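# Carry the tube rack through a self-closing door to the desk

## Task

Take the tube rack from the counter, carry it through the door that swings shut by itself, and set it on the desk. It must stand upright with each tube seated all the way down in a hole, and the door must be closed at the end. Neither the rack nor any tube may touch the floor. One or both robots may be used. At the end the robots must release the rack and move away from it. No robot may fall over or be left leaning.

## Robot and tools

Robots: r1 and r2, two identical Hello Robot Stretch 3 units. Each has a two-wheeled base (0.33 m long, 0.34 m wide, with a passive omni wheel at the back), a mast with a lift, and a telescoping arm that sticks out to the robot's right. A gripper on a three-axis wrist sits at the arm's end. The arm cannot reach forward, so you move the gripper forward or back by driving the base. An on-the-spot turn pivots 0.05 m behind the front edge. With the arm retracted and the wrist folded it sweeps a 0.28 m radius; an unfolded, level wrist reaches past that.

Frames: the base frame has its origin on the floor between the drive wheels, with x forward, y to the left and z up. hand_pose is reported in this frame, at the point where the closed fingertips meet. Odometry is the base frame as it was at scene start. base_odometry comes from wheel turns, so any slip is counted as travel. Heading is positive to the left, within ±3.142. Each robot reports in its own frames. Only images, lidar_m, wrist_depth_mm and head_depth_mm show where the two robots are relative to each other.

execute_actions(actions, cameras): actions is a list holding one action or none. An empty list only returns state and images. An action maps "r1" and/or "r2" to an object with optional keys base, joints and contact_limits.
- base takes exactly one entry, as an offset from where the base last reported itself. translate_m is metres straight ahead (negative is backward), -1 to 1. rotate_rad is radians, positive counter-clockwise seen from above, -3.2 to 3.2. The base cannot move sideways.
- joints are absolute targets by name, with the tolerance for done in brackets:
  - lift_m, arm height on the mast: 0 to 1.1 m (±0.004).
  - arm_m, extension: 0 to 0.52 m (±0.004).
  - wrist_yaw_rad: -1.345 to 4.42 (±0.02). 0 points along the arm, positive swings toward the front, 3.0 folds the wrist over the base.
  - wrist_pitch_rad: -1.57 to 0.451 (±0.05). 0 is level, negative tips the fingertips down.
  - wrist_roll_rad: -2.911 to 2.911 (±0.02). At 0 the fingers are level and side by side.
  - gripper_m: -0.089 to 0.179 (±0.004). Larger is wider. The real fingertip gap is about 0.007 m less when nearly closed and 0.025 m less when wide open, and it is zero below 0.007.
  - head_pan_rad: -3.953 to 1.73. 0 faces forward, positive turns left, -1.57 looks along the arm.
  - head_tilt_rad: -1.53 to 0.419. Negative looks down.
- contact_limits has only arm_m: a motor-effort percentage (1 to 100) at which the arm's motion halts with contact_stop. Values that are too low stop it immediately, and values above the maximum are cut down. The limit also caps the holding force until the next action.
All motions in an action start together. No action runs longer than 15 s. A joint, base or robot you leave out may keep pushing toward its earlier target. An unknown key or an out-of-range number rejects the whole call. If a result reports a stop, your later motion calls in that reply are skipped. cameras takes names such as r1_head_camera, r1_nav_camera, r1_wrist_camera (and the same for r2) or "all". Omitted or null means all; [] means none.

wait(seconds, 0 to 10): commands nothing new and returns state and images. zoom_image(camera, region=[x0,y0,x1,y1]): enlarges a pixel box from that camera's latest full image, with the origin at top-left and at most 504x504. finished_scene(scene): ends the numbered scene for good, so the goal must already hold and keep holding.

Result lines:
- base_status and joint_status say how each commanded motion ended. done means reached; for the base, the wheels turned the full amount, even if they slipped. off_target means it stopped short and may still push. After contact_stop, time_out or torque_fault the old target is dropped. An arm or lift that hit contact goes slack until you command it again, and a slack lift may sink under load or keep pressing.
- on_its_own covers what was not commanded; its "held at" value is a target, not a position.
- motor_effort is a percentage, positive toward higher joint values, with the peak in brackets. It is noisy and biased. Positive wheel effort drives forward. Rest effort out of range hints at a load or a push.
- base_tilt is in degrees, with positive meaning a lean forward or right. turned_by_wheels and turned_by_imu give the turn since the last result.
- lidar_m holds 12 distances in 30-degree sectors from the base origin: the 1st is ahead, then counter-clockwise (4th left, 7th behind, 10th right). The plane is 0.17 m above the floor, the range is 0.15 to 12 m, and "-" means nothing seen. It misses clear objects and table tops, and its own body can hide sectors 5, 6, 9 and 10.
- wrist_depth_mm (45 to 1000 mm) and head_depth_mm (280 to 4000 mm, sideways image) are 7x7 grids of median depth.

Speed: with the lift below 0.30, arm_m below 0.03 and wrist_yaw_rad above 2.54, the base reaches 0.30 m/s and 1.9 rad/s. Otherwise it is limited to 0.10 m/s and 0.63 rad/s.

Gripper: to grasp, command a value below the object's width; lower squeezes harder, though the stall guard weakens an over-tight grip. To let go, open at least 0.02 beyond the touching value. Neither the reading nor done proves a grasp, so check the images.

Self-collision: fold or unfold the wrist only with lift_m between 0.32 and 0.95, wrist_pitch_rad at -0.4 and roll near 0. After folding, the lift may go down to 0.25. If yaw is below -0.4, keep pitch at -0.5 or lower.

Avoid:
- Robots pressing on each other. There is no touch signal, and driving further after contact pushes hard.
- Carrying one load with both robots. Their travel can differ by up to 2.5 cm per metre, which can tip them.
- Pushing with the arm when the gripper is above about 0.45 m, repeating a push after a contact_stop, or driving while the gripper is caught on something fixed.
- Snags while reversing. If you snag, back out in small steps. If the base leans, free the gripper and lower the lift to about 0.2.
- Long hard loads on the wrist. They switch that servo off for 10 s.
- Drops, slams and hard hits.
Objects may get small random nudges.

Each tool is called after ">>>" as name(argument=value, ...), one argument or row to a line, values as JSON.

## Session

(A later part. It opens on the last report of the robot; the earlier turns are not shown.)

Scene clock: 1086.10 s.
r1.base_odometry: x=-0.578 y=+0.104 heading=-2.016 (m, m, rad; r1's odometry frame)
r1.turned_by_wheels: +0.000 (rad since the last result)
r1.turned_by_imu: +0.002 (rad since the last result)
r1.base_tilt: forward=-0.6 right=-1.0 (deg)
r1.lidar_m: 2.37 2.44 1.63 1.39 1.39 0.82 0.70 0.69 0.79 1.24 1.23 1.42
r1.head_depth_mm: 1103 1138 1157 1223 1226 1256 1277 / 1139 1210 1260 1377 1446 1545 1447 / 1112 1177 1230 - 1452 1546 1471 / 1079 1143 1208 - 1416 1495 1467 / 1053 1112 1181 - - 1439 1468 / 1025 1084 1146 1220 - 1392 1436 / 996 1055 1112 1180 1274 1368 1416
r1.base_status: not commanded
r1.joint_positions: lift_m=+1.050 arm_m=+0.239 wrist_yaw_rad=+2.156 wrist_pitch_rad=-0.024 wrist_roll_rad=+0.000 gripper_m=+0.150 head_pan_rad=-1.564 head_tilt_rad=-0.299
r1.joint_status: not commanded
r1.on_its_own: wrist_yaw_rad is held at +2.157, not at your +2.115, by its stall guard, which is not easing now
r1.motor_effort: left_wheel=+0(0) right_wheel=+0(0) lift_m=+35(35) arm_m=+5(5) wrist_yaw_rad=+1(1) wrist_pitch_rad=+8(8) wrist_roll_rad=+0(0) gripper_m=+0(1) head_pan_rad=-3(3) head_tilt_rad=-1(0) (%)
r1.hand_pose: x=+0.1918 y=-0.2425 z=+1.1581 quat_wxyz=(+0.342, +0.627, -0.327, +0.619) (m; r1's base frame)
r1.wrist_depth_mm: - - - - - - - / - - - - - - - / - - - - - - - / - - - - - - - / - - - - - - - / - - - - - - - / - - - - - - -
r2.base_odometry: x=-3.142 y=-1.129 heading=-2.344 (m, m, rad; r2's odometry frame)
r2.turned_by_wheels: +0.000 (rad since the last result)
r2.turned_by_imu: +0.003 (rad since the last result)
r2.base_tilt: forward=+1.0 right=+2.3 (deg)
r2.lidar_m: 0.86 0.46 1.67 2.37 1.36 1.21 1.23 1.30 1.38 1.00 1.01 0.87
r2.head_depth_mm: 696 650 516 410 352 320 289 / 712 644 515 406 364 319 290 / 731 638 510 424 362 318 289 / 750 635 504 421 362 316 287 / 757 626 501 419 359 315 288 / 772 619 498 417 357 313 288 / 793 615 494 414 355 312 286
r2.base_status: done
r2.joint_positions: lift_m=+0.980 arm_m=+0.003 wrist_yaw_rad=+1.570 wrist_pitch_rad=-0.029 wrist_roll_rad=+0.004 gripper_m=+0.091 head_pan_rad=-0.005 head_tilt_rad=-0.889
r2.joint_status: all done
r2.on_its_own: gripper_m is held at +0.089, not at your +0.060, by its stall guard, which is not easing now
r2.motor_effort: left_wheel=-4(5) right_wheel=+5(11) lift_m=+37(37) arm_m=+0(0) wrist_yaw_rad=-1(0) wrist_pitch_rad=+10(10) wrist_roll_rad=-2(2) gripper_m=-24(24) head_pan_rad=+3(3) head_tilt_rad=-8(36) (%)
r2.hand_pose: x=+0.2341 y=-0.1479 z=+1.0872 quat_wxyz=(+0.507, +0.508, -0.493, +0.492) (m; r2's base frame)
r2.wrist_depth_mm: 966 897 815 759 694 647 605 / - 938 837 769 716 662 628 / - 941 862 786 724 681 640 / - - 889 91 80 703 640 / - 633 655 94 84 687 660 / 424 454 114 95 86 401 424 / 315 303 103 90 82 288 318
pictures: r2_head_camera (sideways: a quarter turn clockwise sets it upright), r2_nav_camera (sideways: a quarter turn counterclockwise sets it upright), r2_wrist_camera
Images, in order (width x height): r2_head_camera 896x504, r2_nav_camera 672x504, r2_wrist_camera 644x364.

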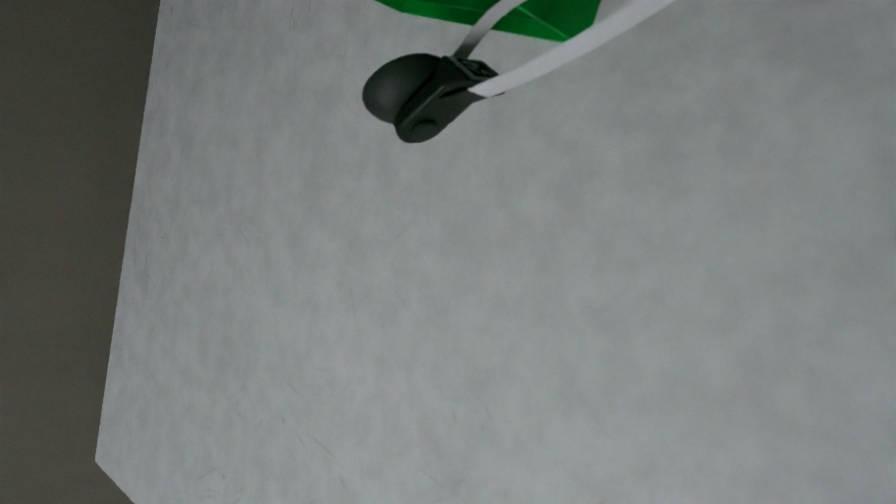

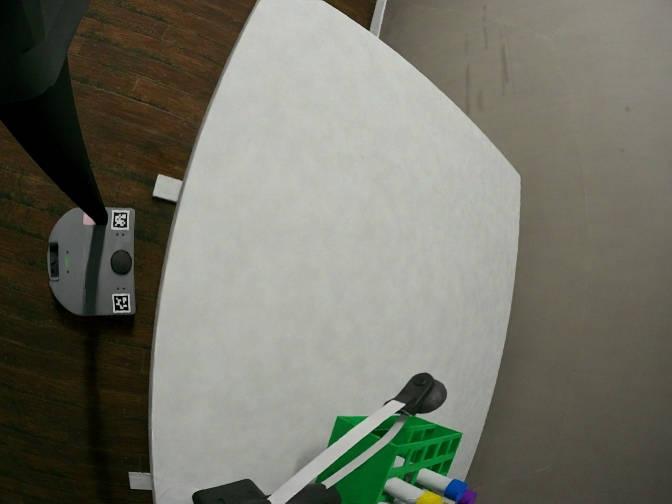

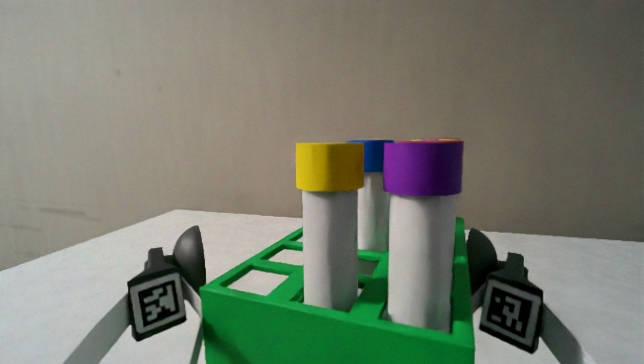

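>>> execute_actions(
  actions=[
    {"r2": {"joints": {"lift_m": 0.95}}},
  ],
  cameras=["r2_wrist_camera"],
)

Scene clock: 1090.63 s.
r1.base_odometry: x=-0.578 y=+0.104 heading=-2.016 (m, m, rad; r1's odometry frame)
r1.turned_by_wheels: +0.000 (rad since the last result)
r1.turned_by_imu: +0.001 (rad since the last result)
r1.base_tilt: forward=-0.6 right=-1.1 (deg)
r1.lidar_m: 2.38 2.45 1.63 1.39 1.39 0.82 0.70 0.70 0.79 1.24 1.23 1.41
r1.head_depth_mm: 1103 1136 1156 1230 1225 1252 1278 / 1137 1211 1264 1373 1448 1548 1445 / 1109 1175 1235 - 1457 1544 1468 / 1079 1143 1209 - 1420 1499 1468 / 1050 1112 1177 - - 1437 1465 / 1026 1085 1146 1228 - 1391 1431 / 997 1054 1113 1179 1275 1360 1419
r1.base_status: not commanded
r1.joint_positions: lift_m=+1.050 arm_m=+0.239 wrist_yaw_rad=+2.156 wrist_pitch_rad=-0.024 wrist_roll_rad=+0.000 gripper_m=+0.150 head_pan_rad=-1.564 head_tilt_rad=-0.299
r1.joint_status: not commanded
r1.on_its_own: wrist_yaw_rad is held at +2.157, not at your +2.115, by its stall guard, which is not easing now
r1.motor_effort: left_wheel=+0(0) right_wheel=+0(0) lift_m=+35(35) arm_m=+5(5) wrist_yaw_rad=+1(1) wrist_pitch_rad=+8(8) wrist_roll_rad=+0(0) gripper_m=+0(0) head_pan_rad=-3(3) head_tilt_rad=-1(1) (%)
r1.hand_pose: x=+0.1918 y=-0.2425 z=+1.1581 quat_wxyz=(+0.342, +0.627, -0.327, +0.619) (m; r1's base frame)
r1.wrist_depth_mm: - - - - - - - / - - - - - - - / - - - - - - - / - - - - - - - / - - - - - - - / - - - - - - - / - - - - - - -
r2.base_odometry: x=-3.142 y=-1.129 heading=-2.344 (m, m, rad; r2's odometry frame)
r2.turned_by_wheels: +0.000 (rad since the last result)
r2.turned_by_imu: +0.001 (rad since the last result)
r2.base_tilt: forward=+1.1 right=+2.2 (deg)
r2.lidar_m: 0.87 0.46 1.67 2.37 1.35 1.21 1.23 1.31 1.39 1.00 1.01 0.86
r2.head_depth_mm: 695 651 517 418 331 317 289 / 711 643 514 450 360 319 290 / 732 639 508 424 363 317 288 / 752 631 505 422 361 316 288 / 756 628 502 419 359 314 289 / 774 622 498 417 357 314 288 / 794 613 495 414 356 312 286
r2.base_status: not commanded
r2.joint_positions: lift_m=+0.950 arm_m=+0.003 wrist_yaw_rad=+1.570 wrist_pitch_rad=-0.029 wrist_roll_rad=+0.004 gripper_m=+0.091 head_pan_rad=-0.005 head_tilt_rad=-0.889
r2.joint_status: all done
r2.on_its_own: gripper_m is held at +0.089, not at your +0.060, by its stall guard, which is not easing now
r2.motor_effort: left_wheel=-4(4) right_wheel=+5(5) lift_m=+23(31) arm_m=+0(0) wrist_yaw_rad=+0(0) wrist_pitch_rad=+10(10) wrist_roll_rad=-2(2) gripper_m=-24(23) head_pan_rad=+3(3) head_tilt_rad=-8(7) (%)
r2.hand_pose: x=+0.2341 y=-0.1479 z=+1.0577 quat_wxyz=(+0.507, +0.508, -0.493, +0.492) (m; r2's base frame)
r2.wrist_depth_mm: 981 903 800 759 705 650 605 / - 904 845 764 709 666 621 / - 947 863 800 717 677 632 / - 989 874 90 78 698 648 / - 549 545 93 82 581 548 / 363 391 114 94 85 342 364 / 270 258 103 90 82 248 271
pictures: r2_wrist_camera
Images, in order (width x height): r2_wrist_camera 644x364.

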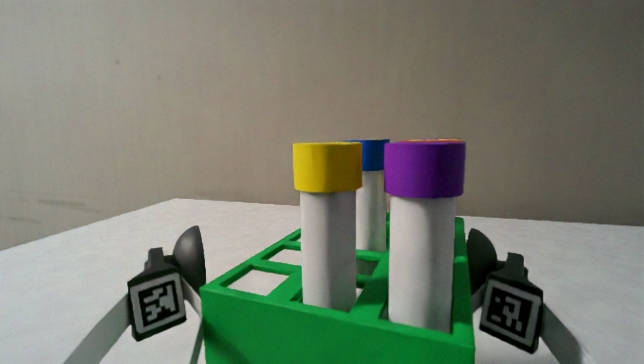

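>>> execute_actions(
  actions=[
    {"r2": {"joints": {"lift_m": 0.91}}},
  ],
  cameras=["r2_wrist_camera"],
)

Scene clock: 1101.77 s.
r1.base_odometry: x=-0.578 y=+0.104 heading=-2.016 (m, m, rad; r1's odometry frame)
r1.turned_by_wheels: +0.000 (rad since the last result)
r1.turned_by_imu: +0.001 (rad since the last result)
r1.base_tilt: forward=-0.6 right=-1.0 (deg)
r1.lidar_m: 2.37 2.44 1.63 1.38 1.38 0.82 0.70 0.70 0.79 1.24 1.23 1.42
r1.head_depth_mm: 1103 1130 1156 1223 1231 1254 1290 / 1138 1214 1262 1379 1453 1547 1443 / 1108 1177 1233 - 1453 1547 1470 / 1084 1143 1207 - 1424 1497 1468 / 1053 1114 1173 - - 1434 1468 / 1028 1085 1150 1224 - 1392 1438 / 996 1053 1116 1179 1274 1362 1416
r1.base_status: not commanded
r1.joint_positions: lift_m=+1.050 arm_m=+0.239 wrist_yaw_rad=+2.156 wrist_pitch_rad=-0.024 wrist_roll_rad=+0.000 gripper_m=+0.150 head_pan_rad=-1.564 head_tilt_rad=-0.299
r1.joint_status: not commanded
r1.on_its_own: wrist_yaw_rad is held at +2.157, not at your +2.115, by its stall guard, which is not easing now
r1.motor_effort: left_wheel=+0(0) right_wheel=+0(0) lift_m=+35(35) arm_m=+5(5) wrist_yaw_rad=+0(1) wrist_pitch_rad=+8(8) wrist_roll_rad=+0(0) gripper_m=+1(0) head_pan_rad=-3(3) head_tilt_rad=-1(0) (%)
r1.hand_pose: x=+0.1918 y=-0.2425 z=+1.1581 quat_wxyz=(+0.342, +0.627, -0.327, +0.619) (m; r1's base frame)
r1.wrist_depth_mm: - - - - - - - / - - - - - - - / - - - - - - - / - - - - - - - / - - - - - - - / - - - - - - - / - - - - - - -
r2.base_odometry: x=-3.142 y=-1.129 heading=-2.344 (m, m, rad; r2's odometry frame)
r2.turned_by_wheels: +0.000 (rad since the last result)
r2.turned_by_imu: +0.001 (rad since the last result)
r2.base_tilt: forward=+1.0 right=+2.3 (deg)
r2.lidar_m: 0.86 0.46 1.67 2.36 1.35 1.21 1.24 1.30 1.39 1.00 1.02 0.86
r2.head_depth_mm: 694 649 517 400 310 320 288 / 714 646 513 437 359 318 290 / 729 639 509 425 363 317 289 / 750 632 506 422 361 316 287 / 756 626 502 419 359 314 288 / 774 620 500 417 358 313 287 / 794 616 494 414 355 312 286
r2.base_status: not commanded
r2.joint_positions: lift_m=+0.910 arm_m=+0.003 wrist_yaw_rad=+1.570 wrist_pitch_rad=-0.029 wrist_roll_rad=+0.004 gripper_m=+0.091 head_pan_rad=-0.005 head_tilt_rad=-0.889
r2.joint_status: all done
r2.on_its_own: gripper_m is held at +0.089, not at your +0.060, by its stall guard, which is not easing now
r2.motor_effort: left_wheel=-4(4) right_wheel=+5(5) lift_m=+24(24) arm_m=+0(0) wrist_yaw_rad=+0(1) wrist_pitch_rad=+10(10) wrist_roll_rad=-2(2) gripper_m=-24(25) head_pan_rad=+3(3) head_tilt_rad=-7(7) (%)
r2.hand_pose: x=+0.2341 y=-0.1479 z=+1.0177 quat_wxyz=(+0.507, +0.508, -0.493, +0.492) (m; r2's base frame)
r2.wrist_depth_mm: 958 888 809 753 704 658 606 / 998 927 847 776 715 674 622 / - 961 879 786 727 676 638 / - 963 870 91 78 680 653 / 413 420 421 93 82 442 419 / 275 297 114 94 85 260 281 / 218 198 103 90 82 190 208
pictures: r2_wrist_camera
Images, in order (width x height): r2_wrist_camera 644x364.

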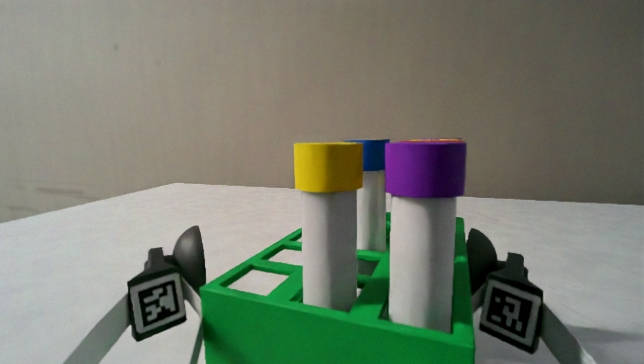

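>>> execute_actions(
  actions=[
    {"r2": {"joints": {"lift_m": 0.88}}},
  ],
  cameras=["r2_wrist_camera"],
)

Scene clock: 1107.13 s.
r1.base_odometry: x=-0.578 y=+0.104 heading=-2.016 (m, m, rad; r1's odometry frame)
r1.turned_by_wheels: +0.000 (rad since the last result)
r1.turned_by_imu: +0.001 (rad since the last result)
r1.base_tilt: forward=-0.6 right=-1.0 (deg)
r1.lidar_m: 2.37 2.45 1.63 1.38 1.38 0.82 0.69 0.69 0.79 1.24 1.23 1.41
r1.head_depth_mm: 1104 1135 1156 1227 1221 1254 1284 / 1140 1210 1255 1380 1450 1549 1445 / 1110 1174 1233 - 1454 1527 1475 / 1077 1145 1211 - 1417 1493 1469 / 1054 1112 1169 - - 1435 1460 / 1027 1085 1148 1220 - 1397 1422 / 996 1052 1115 1175 1273 1363 1419
r1.base_status: not commanded
r1.joint_positions: lift_m=+1.050 arm_m=+0.239 wrist_yaw_rad=+2.156 wrist_pitch_rad=-0.024 wrist_roll_rad=+0.000 gripper_m=+0.150 head_pan_rad=-1.564 head_tilt_rad=-0.299
r1.joint_status: not commanded
r1.on_its_own: wrist_yaw_rad is held at +2.157, not at your +2.115, by its stall guard, which is not easing now
r1.motor_effort: left_wheel=+0(0) right_wheel=+0(0) lift_m=+35(35) arm_m=+5(4) wrist_yaw_rad=+1(1) wrist_pitch_rad=+8(8) wrist_roll_rad=+0(0) gripper_m=+1(1) head_pan_rad=-4(4) head_tilt_rad=+0(1) (%)
r1.hand_pose: x=+0.1918 y=-0.2425 z=+1.1581 quat_wxyz=(+0.342, +0.627, -0.327, +0.619) (m; r1's base frame)
r1.wrist_depth_mm: - - - - - - - / - - - - - - - / - - - - - - - / - - - - - - - / - - - - - - - / - - - - - - - / - - - - - - -
r2.base_odometry: x=-3.142 y=-1.129 heading=-2.344 (m, m, rad; r2's odometry frame)
r2.turned_by_wheels: +0.000 (rad since the last result)
r2.turned_by_imu: +0.001 (rad since the last result)
r2.base_tilt: forward=+1.0 right=+2.3 (deg)
r2.lidar_m: 0.86 0.46 1.67 2.37 1.35 1.21 1.24 1.30 1.39 1.00 1.01 0.87
r2.head_depth_mm: 695 651 518 386 319 320 289 / 713 648 513 435 357 318 290 / 731 638 511 424 363 318 289 / 751 632 506 422 361 316 287 / 756 627 502 418 359 315 288 / 773 622 499 416 358 313 287 / 797 618 496 414 356 312 286
r2.base_status: not commanded
r2.joint_positions: lift_m=+0.881 arm_m=+0.003 wrist_yaw_rad=+1.570 wrist_pitch_rad=+0.045 wrist_roll_rad=+0.000 gripper_m=+0.090 head_pan_rad=-0.005 head_tilt_rad=-0.889
r2.joint_status: all done
r2.on_its_own: gripper_m is held at +0.089, not at your +0.060, by its stall guard, which is not easing now
r2.motor_effort: left_wheel=-3(5) right_wheel=+7(7) lift_m=+16(22) arm_m=+0(0) wrist_yaw_rad=+0(1) wrist_pitch_rad=-15(15) wrist_roll_rad=+0(6) gripper_m=-17(24) head_pan_rad=+3(3) head_tilt_rad=-7(7) (%)
r2.hand_pose: x=+0.2357 y=-0.1479 z=+1.0067 quat_wxyz=(+0.489, +0.489, -0.511, +0.511) (m; r2's base frame)
r2.wrist_depth_mm: - 929 845 781 715 666 613 / - 963 856 798 722 681 633 / - 954 857 774 716 681 636 / - 995 860 112 100 679 655 / 446 451 490 114 101 509 476 / 270 282 116 106 97 292 282 / 194 185 120 106 95 188 199
pictures: r2_wrist_camera
Images, in order (width x height): r2_wrist_camera 644x364.

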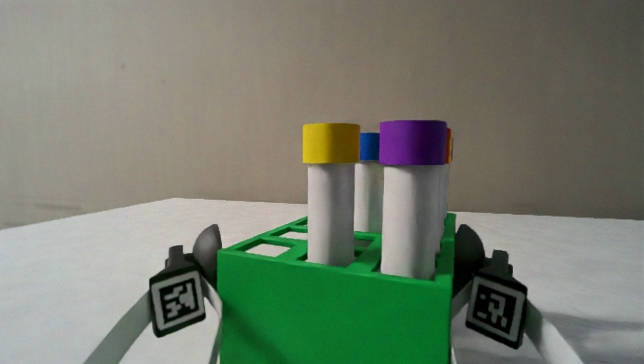

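>>> execute_actions(
  actions=[
    {"r2": {"joints": {"gripper_m": 0.16, "lift_m": 0.895}}},
  ],
  cameras=["r2_wrist_camera"],
)

>>> execute_actions(
  actions=[
    {"r2": {"base": {"translate_m": -0.3}, "joints": {"head_tilt_rad": -0.6}}},
  ],
  cameras=["r2_wrist_camera", "r2_head_camera", "r2_nav_camera"],
)

Scene clock: 1113.63 s.
r1.base_odometry: x=-0.578 y=+0.104 heading=-2.016 (m, m, rad; r1's odometry frame)
r1.turned_by_wheels: +0.000 (rad since the last result)
r1.turned_by_imu: +0.001 (rad since the last result)
r1.base_tilt: forward=-0.6 right=-1.0 (deg)
r1.lidar_m: 2.37 2.44 1.63 1.39 1.38 0.82 0.69 0.70 0.79 1.24 1.23 1.42
r1.head_depth_mm: 1104 1137 1152 1228 1226 1260 1287 / 1136 1210 1261 1380 1448 1547 1449 / 1108 1176 1230 - 1447 1551 1467 / 1077 1146 1211 - 1416 1498 1471 / 1051 1118 1178 - - 1436 1463 / 1027 1088 1143 1227 - 1397 1436 / 998 1060 1110 1178 1276 1366 1415
r1.base_status: not commanded
r1.joint_positions: lift_m=+1.050 arm_m=+0.239 wrist_yaw_rad=+2.156 wrist_pitch_rad=-0.024 wrist_roll_rad=+0.000 gripper_m=+0.150 head_pan_rad=-1.564 head_tilt_rad=-0.299
r1.joint_status: not commanded
r1.on_its_own: wrist_yaw_rad is held at +2.157, not at your +2.115, by its stall guard, which is not easing now
r1.motor_effort: left_wheel=+0(0) right_wheel=+0(0) lift_m=+35(35) arm_m=+5(4) wrist_yaw_rad=+1(1) wrist_pitch_rad=+8(8) wrist_roll_rad=+0(0) gripper_m=+0(0) head_pan_rad=-3(3) head_tilt_rad=-1(1) (%)
r1.hand_pose: x=+0.1918 y=-0.2425 z=+1.1581 quat_wxyz=(+0.342, +0.627, -0.327, +0.619) (m; r1's base frame)
r1.wrist_depth_mm: - - - - - - - / - - - - - - - / - - - - - - - / - - - - - - - / - - - - - - - / - - - - - - - / - - - - - - -
r2.base_odometry: x=-3.142 y=-1.129 heading=-2.344 (m, m, rad; r2's odometry frame)
r2.turned_by_wheels: +0.000 (rad since the last result)
r2.turned_by_imu: +0.001 (rad since the last result)
r2.base_tilt: forward=+1.1 right=+2.3 (deg)
r2.lidar_m: 0.87 0.46 1.68 2.36 1.35 1.21 1.23 1.30 1.39 1.00 1.01 0.87
r2.head_depth_mm: 697 650 518 387 313 320 289 / 710 645 512 427 363 318 290 / 730 639 509 425 355 318 289 / 748 630 505 421 361 316 288 / 756 626 502 419 360 314 288 / 771 620 499 417 357 313 287 / 794 616 495 413 355 312 286
r2.base_status: not commanded
r2.joint_positions: lift_m=+0.895 arm_m=+0.003 wrist_yaw_rad=+1.569 wrist_pitch_rad=-0.014 wrist_roll_rad=-0.005 gripper_m=+0.160 head_pan_rad=-0.005 head_tilt_rad=-0.889
r2.joint_status: all done
r2.motor_effort: left_wheel=-3(3) right_wheel=+5(7) lift_m=+43(44) arm_m=+0(0) wrist_yaw_rad=+0(2) wrist_pitch_rad=+5(15) wrist_roll_rad=+3(3) gripper_m=+0(100) head_pan_rad=+3(3) head_tilt_rad=-7(7) (%)
r2.hand_pose: x=+0.2345 y=-0.1481 z=+1.0056 quat_wxyz=(+0.505, +0.502, -0.495, +0.497) (m; r2's base frame)
r2.wrist_depth_mm: 978 914 811 766 696 643 616 / - 929 846 778 724 659 624 / - 926 875 778 151 681 634 / - 928 859 109 98 700 645 / 379 389 387 112 100 401 403 / 251 - 120 106 98 269 261 / - 179 123 107 96 184 198
pictures: r2_wrist_camera
Images, in order (width x height): r2_wrist_camera 644x364.

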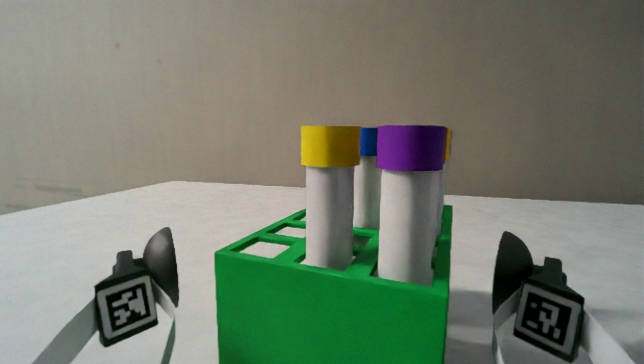

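Scene clock: 1117.80 s.
r1.base_odometry: x=-0.578 y=+0.104 heading=-2.016 (m, m, rad; r1's odometry frame)
r1.turned_by_wheels: +0.000 (rad since the last result)
r1.turned_by_imu: +0.001 (rad since the last result)
r1.base_tilt: forward=-0.6 right=-1.1 (deg)
r1.lidar_m: 2.37 2.43 1.63 1.39 1.38 0.82 0.70 0.69 0.79 1.24 1.23 1.41
r1.head_depth_mm: 1107 1134 1159 1227 1226 1251 1284 / 1139 1205 1259 1375 1450 1553 1445 / 1113 1179 1233 - 1451 1546 1469 / 1083 1142 1212 - 1423 1491 1466 / 1050 1113 1180 - - 1437 1472 / 1028 1086 1143 1223 - 1393 1433 / 998 1054 1112 1178 1269 1366 1420
r1.base_status: not commanded
r1.joint_positions: lift_m=+1.050 arm_m=+0.239 wrist_yaw_rad=+2.156 wrist_pitch_rad=-0.024 wrist_roll_rad=+0.000 gripper_m=+0.150 head_pan_rad=-1.564 head_tilt_rad=-0.299
r1.joint_status: not commanded
r1.on_its_own: wrist_yaw_rad is held at +2.157, not at your +2.115, by its stall guard, which is not easing now
r1.motor_effort: left_wheel=+0(0) right_wheel=+0(0) lift_m=+35(35) arm_m=+5(5) wrist_yaw_rad=+1(1) wrist_pitch_rad=+8(8) wrist_roll_rad=+0(0) gripper_m=+0(1) head_pan_rad=-3(3) head_tilt_rad=-1(0) (%)
r1.hand_pose: x=+0.1918 y=-0.2425 z=+1.1581 quat_wxyz=(+0.342, +0.627, -0.327, +0.619) (m; r1's base frame)
r1.wrist_depth_mm: - - - - - - - / - - - - - - - / - - - - - - - / - - - - - - - / - - - - - - - / - - - - - - - / - - - - - - -
r2.base_odometry: x=-2.933 y=-0.914 heading=-2.344 (m, m, rad; r2's odometry frame)
r2.turned_by_wheels: +0.000 (rad since the last result)
r2.turned_by_imu: -0.001 (rad since the last result)
r2.base_tilt: forward=+1.0 right=+2.3 (deg)
r2.lidar_m: 0.75 0.75 2.23 1.81 1.00 0.95 0.94 1.02 1.32 1.32 1.09 1.16
r2.head_depth_mm: 894 985 883 562 467 1340 1198 / 913 1009 864 529 465 1340 1170 / 939 1033 856 597 461 1391 1174 / 958 1063 842 593 458 1388 1170 / 979 1097 832 588 469 1386 1166 / 1007 1107 818 585 480 1244 1141 / 1032 1167 810 577 478 1364 1161
r2.base_status: done
r2.joint_positions: lift_m=+0.895 arm_m=+0.003 wrist_yaw_rad=+1.569 wrist_pitch_rad=-0.015 wrist_roll_rad=-0.005 gripper_m=+0.160 head_pan_rad=-0.005 head_tilt_rad=-0.606
r2.joint_status: all done
r2.motor_effort: left_wheel=-2(9) right_wheel=+4(5) lift_m=+44(43) arm_m=+0(0) wrist_yaw_rad=+1(2) wrist_pitch_rad=+5(5) wrist_roll_rad=+3(3) gripper_m=+0(1) head_pan_rad=+3(3) head_tilt_rad=+4(29) (%)
r2.hand_pose: x=+0.2345 y=-0.1481 z=+1.0055 quat_wxyz=(+0.506, +0.502, -0.495, +0.497) (m; r2's base frame)
r2.wrist_depth_mm: - - - - 989 894 857 / - - - - 996 916 867 / - - - - - 966 892 / - - 819 423 841 886 892 / 381 383 393 396 399 402 404 / - - 272 257 259 271 261 / - - - - - 222 203
pictures: r2_head_camera (sideways: a quarter turn clockwise sets it upright), r2_nav_camera (sideways: a quarter turn counterclockwise sets it upright), r2_wrist_camera
Images, in order (width x height): r2_head_camera 896x504, r2_nav_camera 672x504, r2_wrist_camera 644x364.

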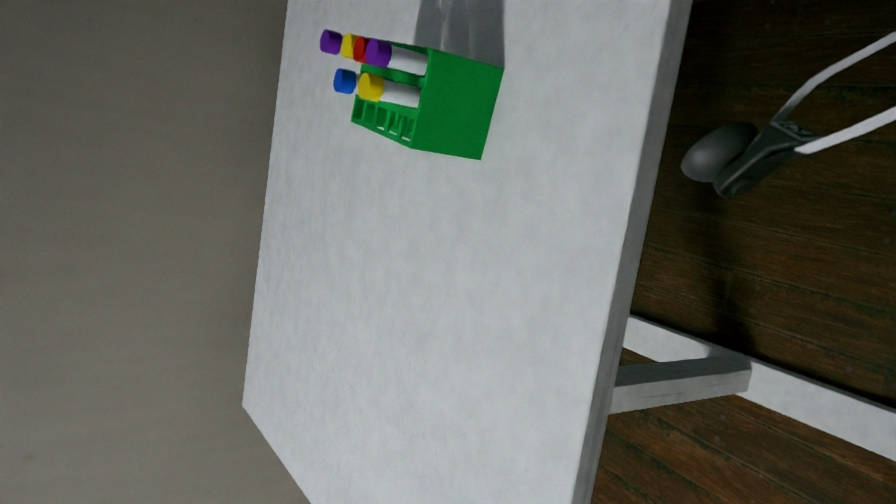

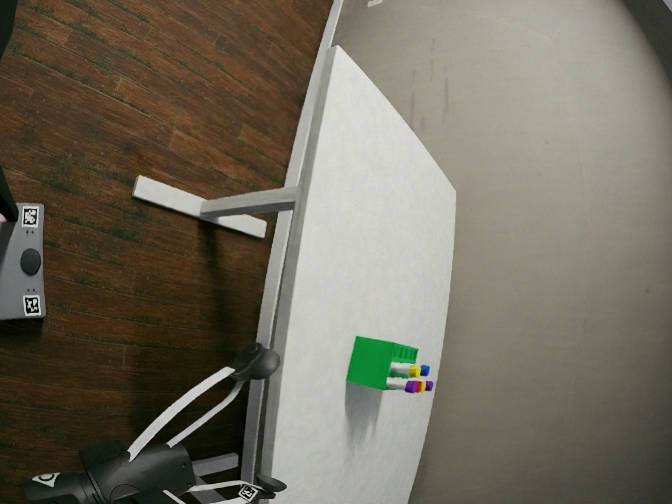

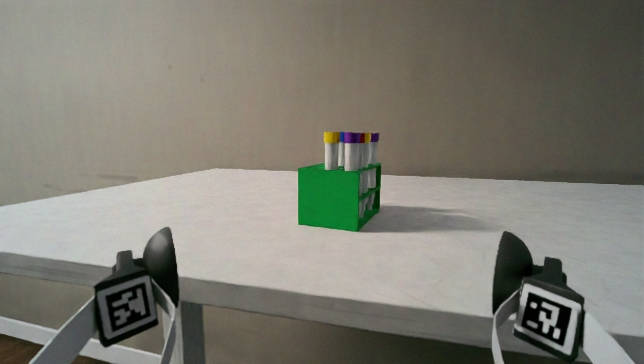

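All tubes look level. Zooming to confirm, then verifying the door.

>>> zoom_image(
  camera="r2_wrist_camera",
  region=[260, 110, 420, 240],
)

>>> execute_actions(
  actions=[
    {"r1": {"joints": {"head_pan_rad": -0.9, "head_tilt_rad": -0.2}}},
  ],
  cameras=["r1_nav_camera", "r1_head_camera"],
)

Region (260, 110, 420, 240) of r2_wrist_camera's 644x364 image, scaled by 3.150; it fills the top 410 rows of this view, and the rest is white.

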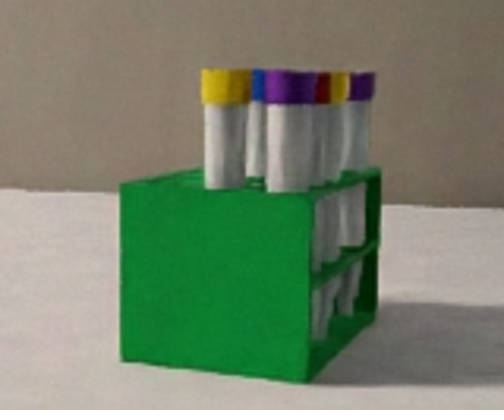

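Scene clock: 1123.93 s.
r1.base_odometry: x=-0.578 y=+0.104 heading=-2.016 (m, m, rad; r1's odometry frame)
r1.turned_by_wheels: +0.000 (rad since the last result)
r1.turned_by_imu: +0.001 (rad since the last result)
r1.base_tilt: forward=-0.6 right=-1.0 (deg)
r1.lidar_m: 2.37 2.44 1.64 1.39 1.38 0.82 0.69 0.69 0.79 1.24 1.23 1.42
r1.head_depth_mm: 1028 1074 1110 1157 1194 1255 1312 / 1068 1111 1154 1207 1254 1310 1385 / 1113 1160 1207 1261 1314 1374 1454 / 1162 1204 1259 1317 1387 1446 1453 / 1213 1261 1323 1380 1455 1537 1554 / 1267 1324 1385 1454 1528 1618 1597 / 1333 1386 1445 1516 1610 1707 1587
r1.base_status: not commanded
r1.joint_positions: lift_m=+1.050 arm_m=+0.239 wrist_yaw_rad=+2.156 wrist_pitch_rad=-0.024 wrist_roll_rad=+0.000 gripper_m=+0.150 head_pan_rad=-0.907 head_tilt_rad=-0.211
r1.joint_status: all done
r1.on_its_own: wrist_yaw_rad is held at +2.157, not at your +2.115, by its stall guard, which is not easing now
r1.motor_effort: left_wheel=+0(0) right_wheel=+0(0) lift_m=+35(35) arm_m=+4(5) wrist_yaw_rad=+1(1) wrist_pitch_rad=+8(8) wrist_roll_rad=+0(0) gripper_m=+1(0) head_pan_rad=+4(43) head_tilt_rad=+5(13) (%)
r1.hand_pose: x=+0.1918 y=-0.2425 z=+1.1581 quat_wxyz=(+0.342, +0.627, -0.327, +0.619) (m; r1's base frame)
r1.wrist_depth_mm: - - - - - - - / - - - - - - - / - - - - - - - / - - - - - - - / - - - - - - - / - - - - - - - / - - - - - - -
r2.base_odometry: x=-2.933 y=-0.914 heading=-2.344 (m, m, rad; r2's odometry frame)
r2.turned_by_wheels: +0.000 (rad since the last result)
r2.turned_by_imu: +0.001 (rad since the last result)
r2.base_tilt: forward=+1.0 right=+2.3 (deg)
r2.lidar_m: 0.75 0.75 2.23 1.82 1.00 0.94 0.94 1.02 1.32 1.31 1.09 1.16
r2.head_depth_mm: 895 982 875 563 467 1345 1192 / 918 1015 866 528 465 1347 1173 / 931 1043 852 595 461 1396 1176 / 957 1066 841 593 458 1388 1176 / 980 1091 831 588 469 1377 1166 / 1006 1103 820 582 481 1244 1134 / 1031 1151 811 577 479 1372 1166
r2.base_status: not commanded
r2.joint_positions: lift_m=+0.895 arm_m=+0.003 wrist_yaw_rad=+1.569 wrist_pitch_rad=-0.015 wrist_roll_rad=-0.005 gripper_m=+0.160 head_pan_rad=-0.005 head_tilt_rad=-0.606
r2.joint_status: not commanded
r2.motor_effort: left_wheel=-3(3) right_wheel=+4(4) lift_m=+43(43) arm_m=+0(0) wrist_yaw_rad=+2(2) wrist_pitch_rad=+5(5) wrist_roll_rad=+3(3) gripper_m=+0(0) head_pan_rad=+3(3) head_tilt_rad=+4(3) (%)
r2.hand_pose: x=+0.2345 y=-0.1481 z=+1.0055 quat_wxyz=(+0.506, +0.502, -0.495, +0.497) (m; r2's base frame)
r2.wrist_depth_mm: - - - - 975 929 859 / - - - - 980 936 877 / - - - - - 965 879 / - - 826 419 859 881 892 / 377 385 386 395 399 403 403 / - - 272 255 259 269 261 / - - - - - 221 203
pictures: r1_head_camera (sideways: a quarter turn clockwise sets it upright), r1_nav_camera (sideways: a quarter turn counterclockwise sets it upright)
Images, in order (width x height): r1_head_camera 896x504, r1_nav_camera 672x504.

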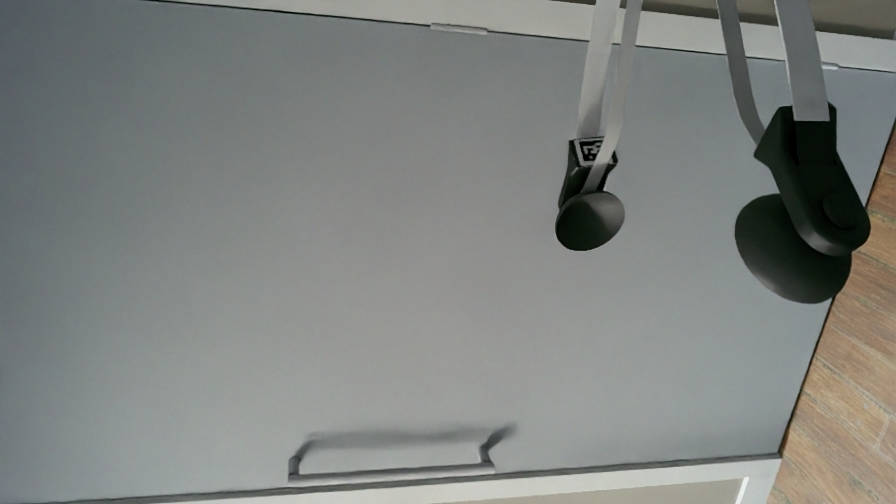

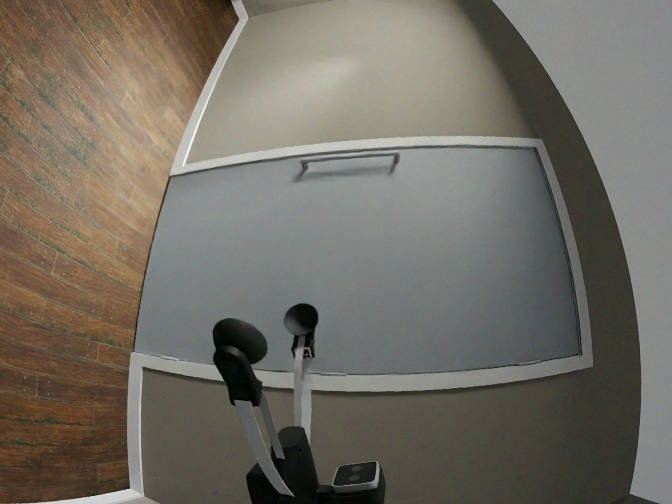

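>>> finished_scene(
  scene=1,
)

The scene is finished: the task was done.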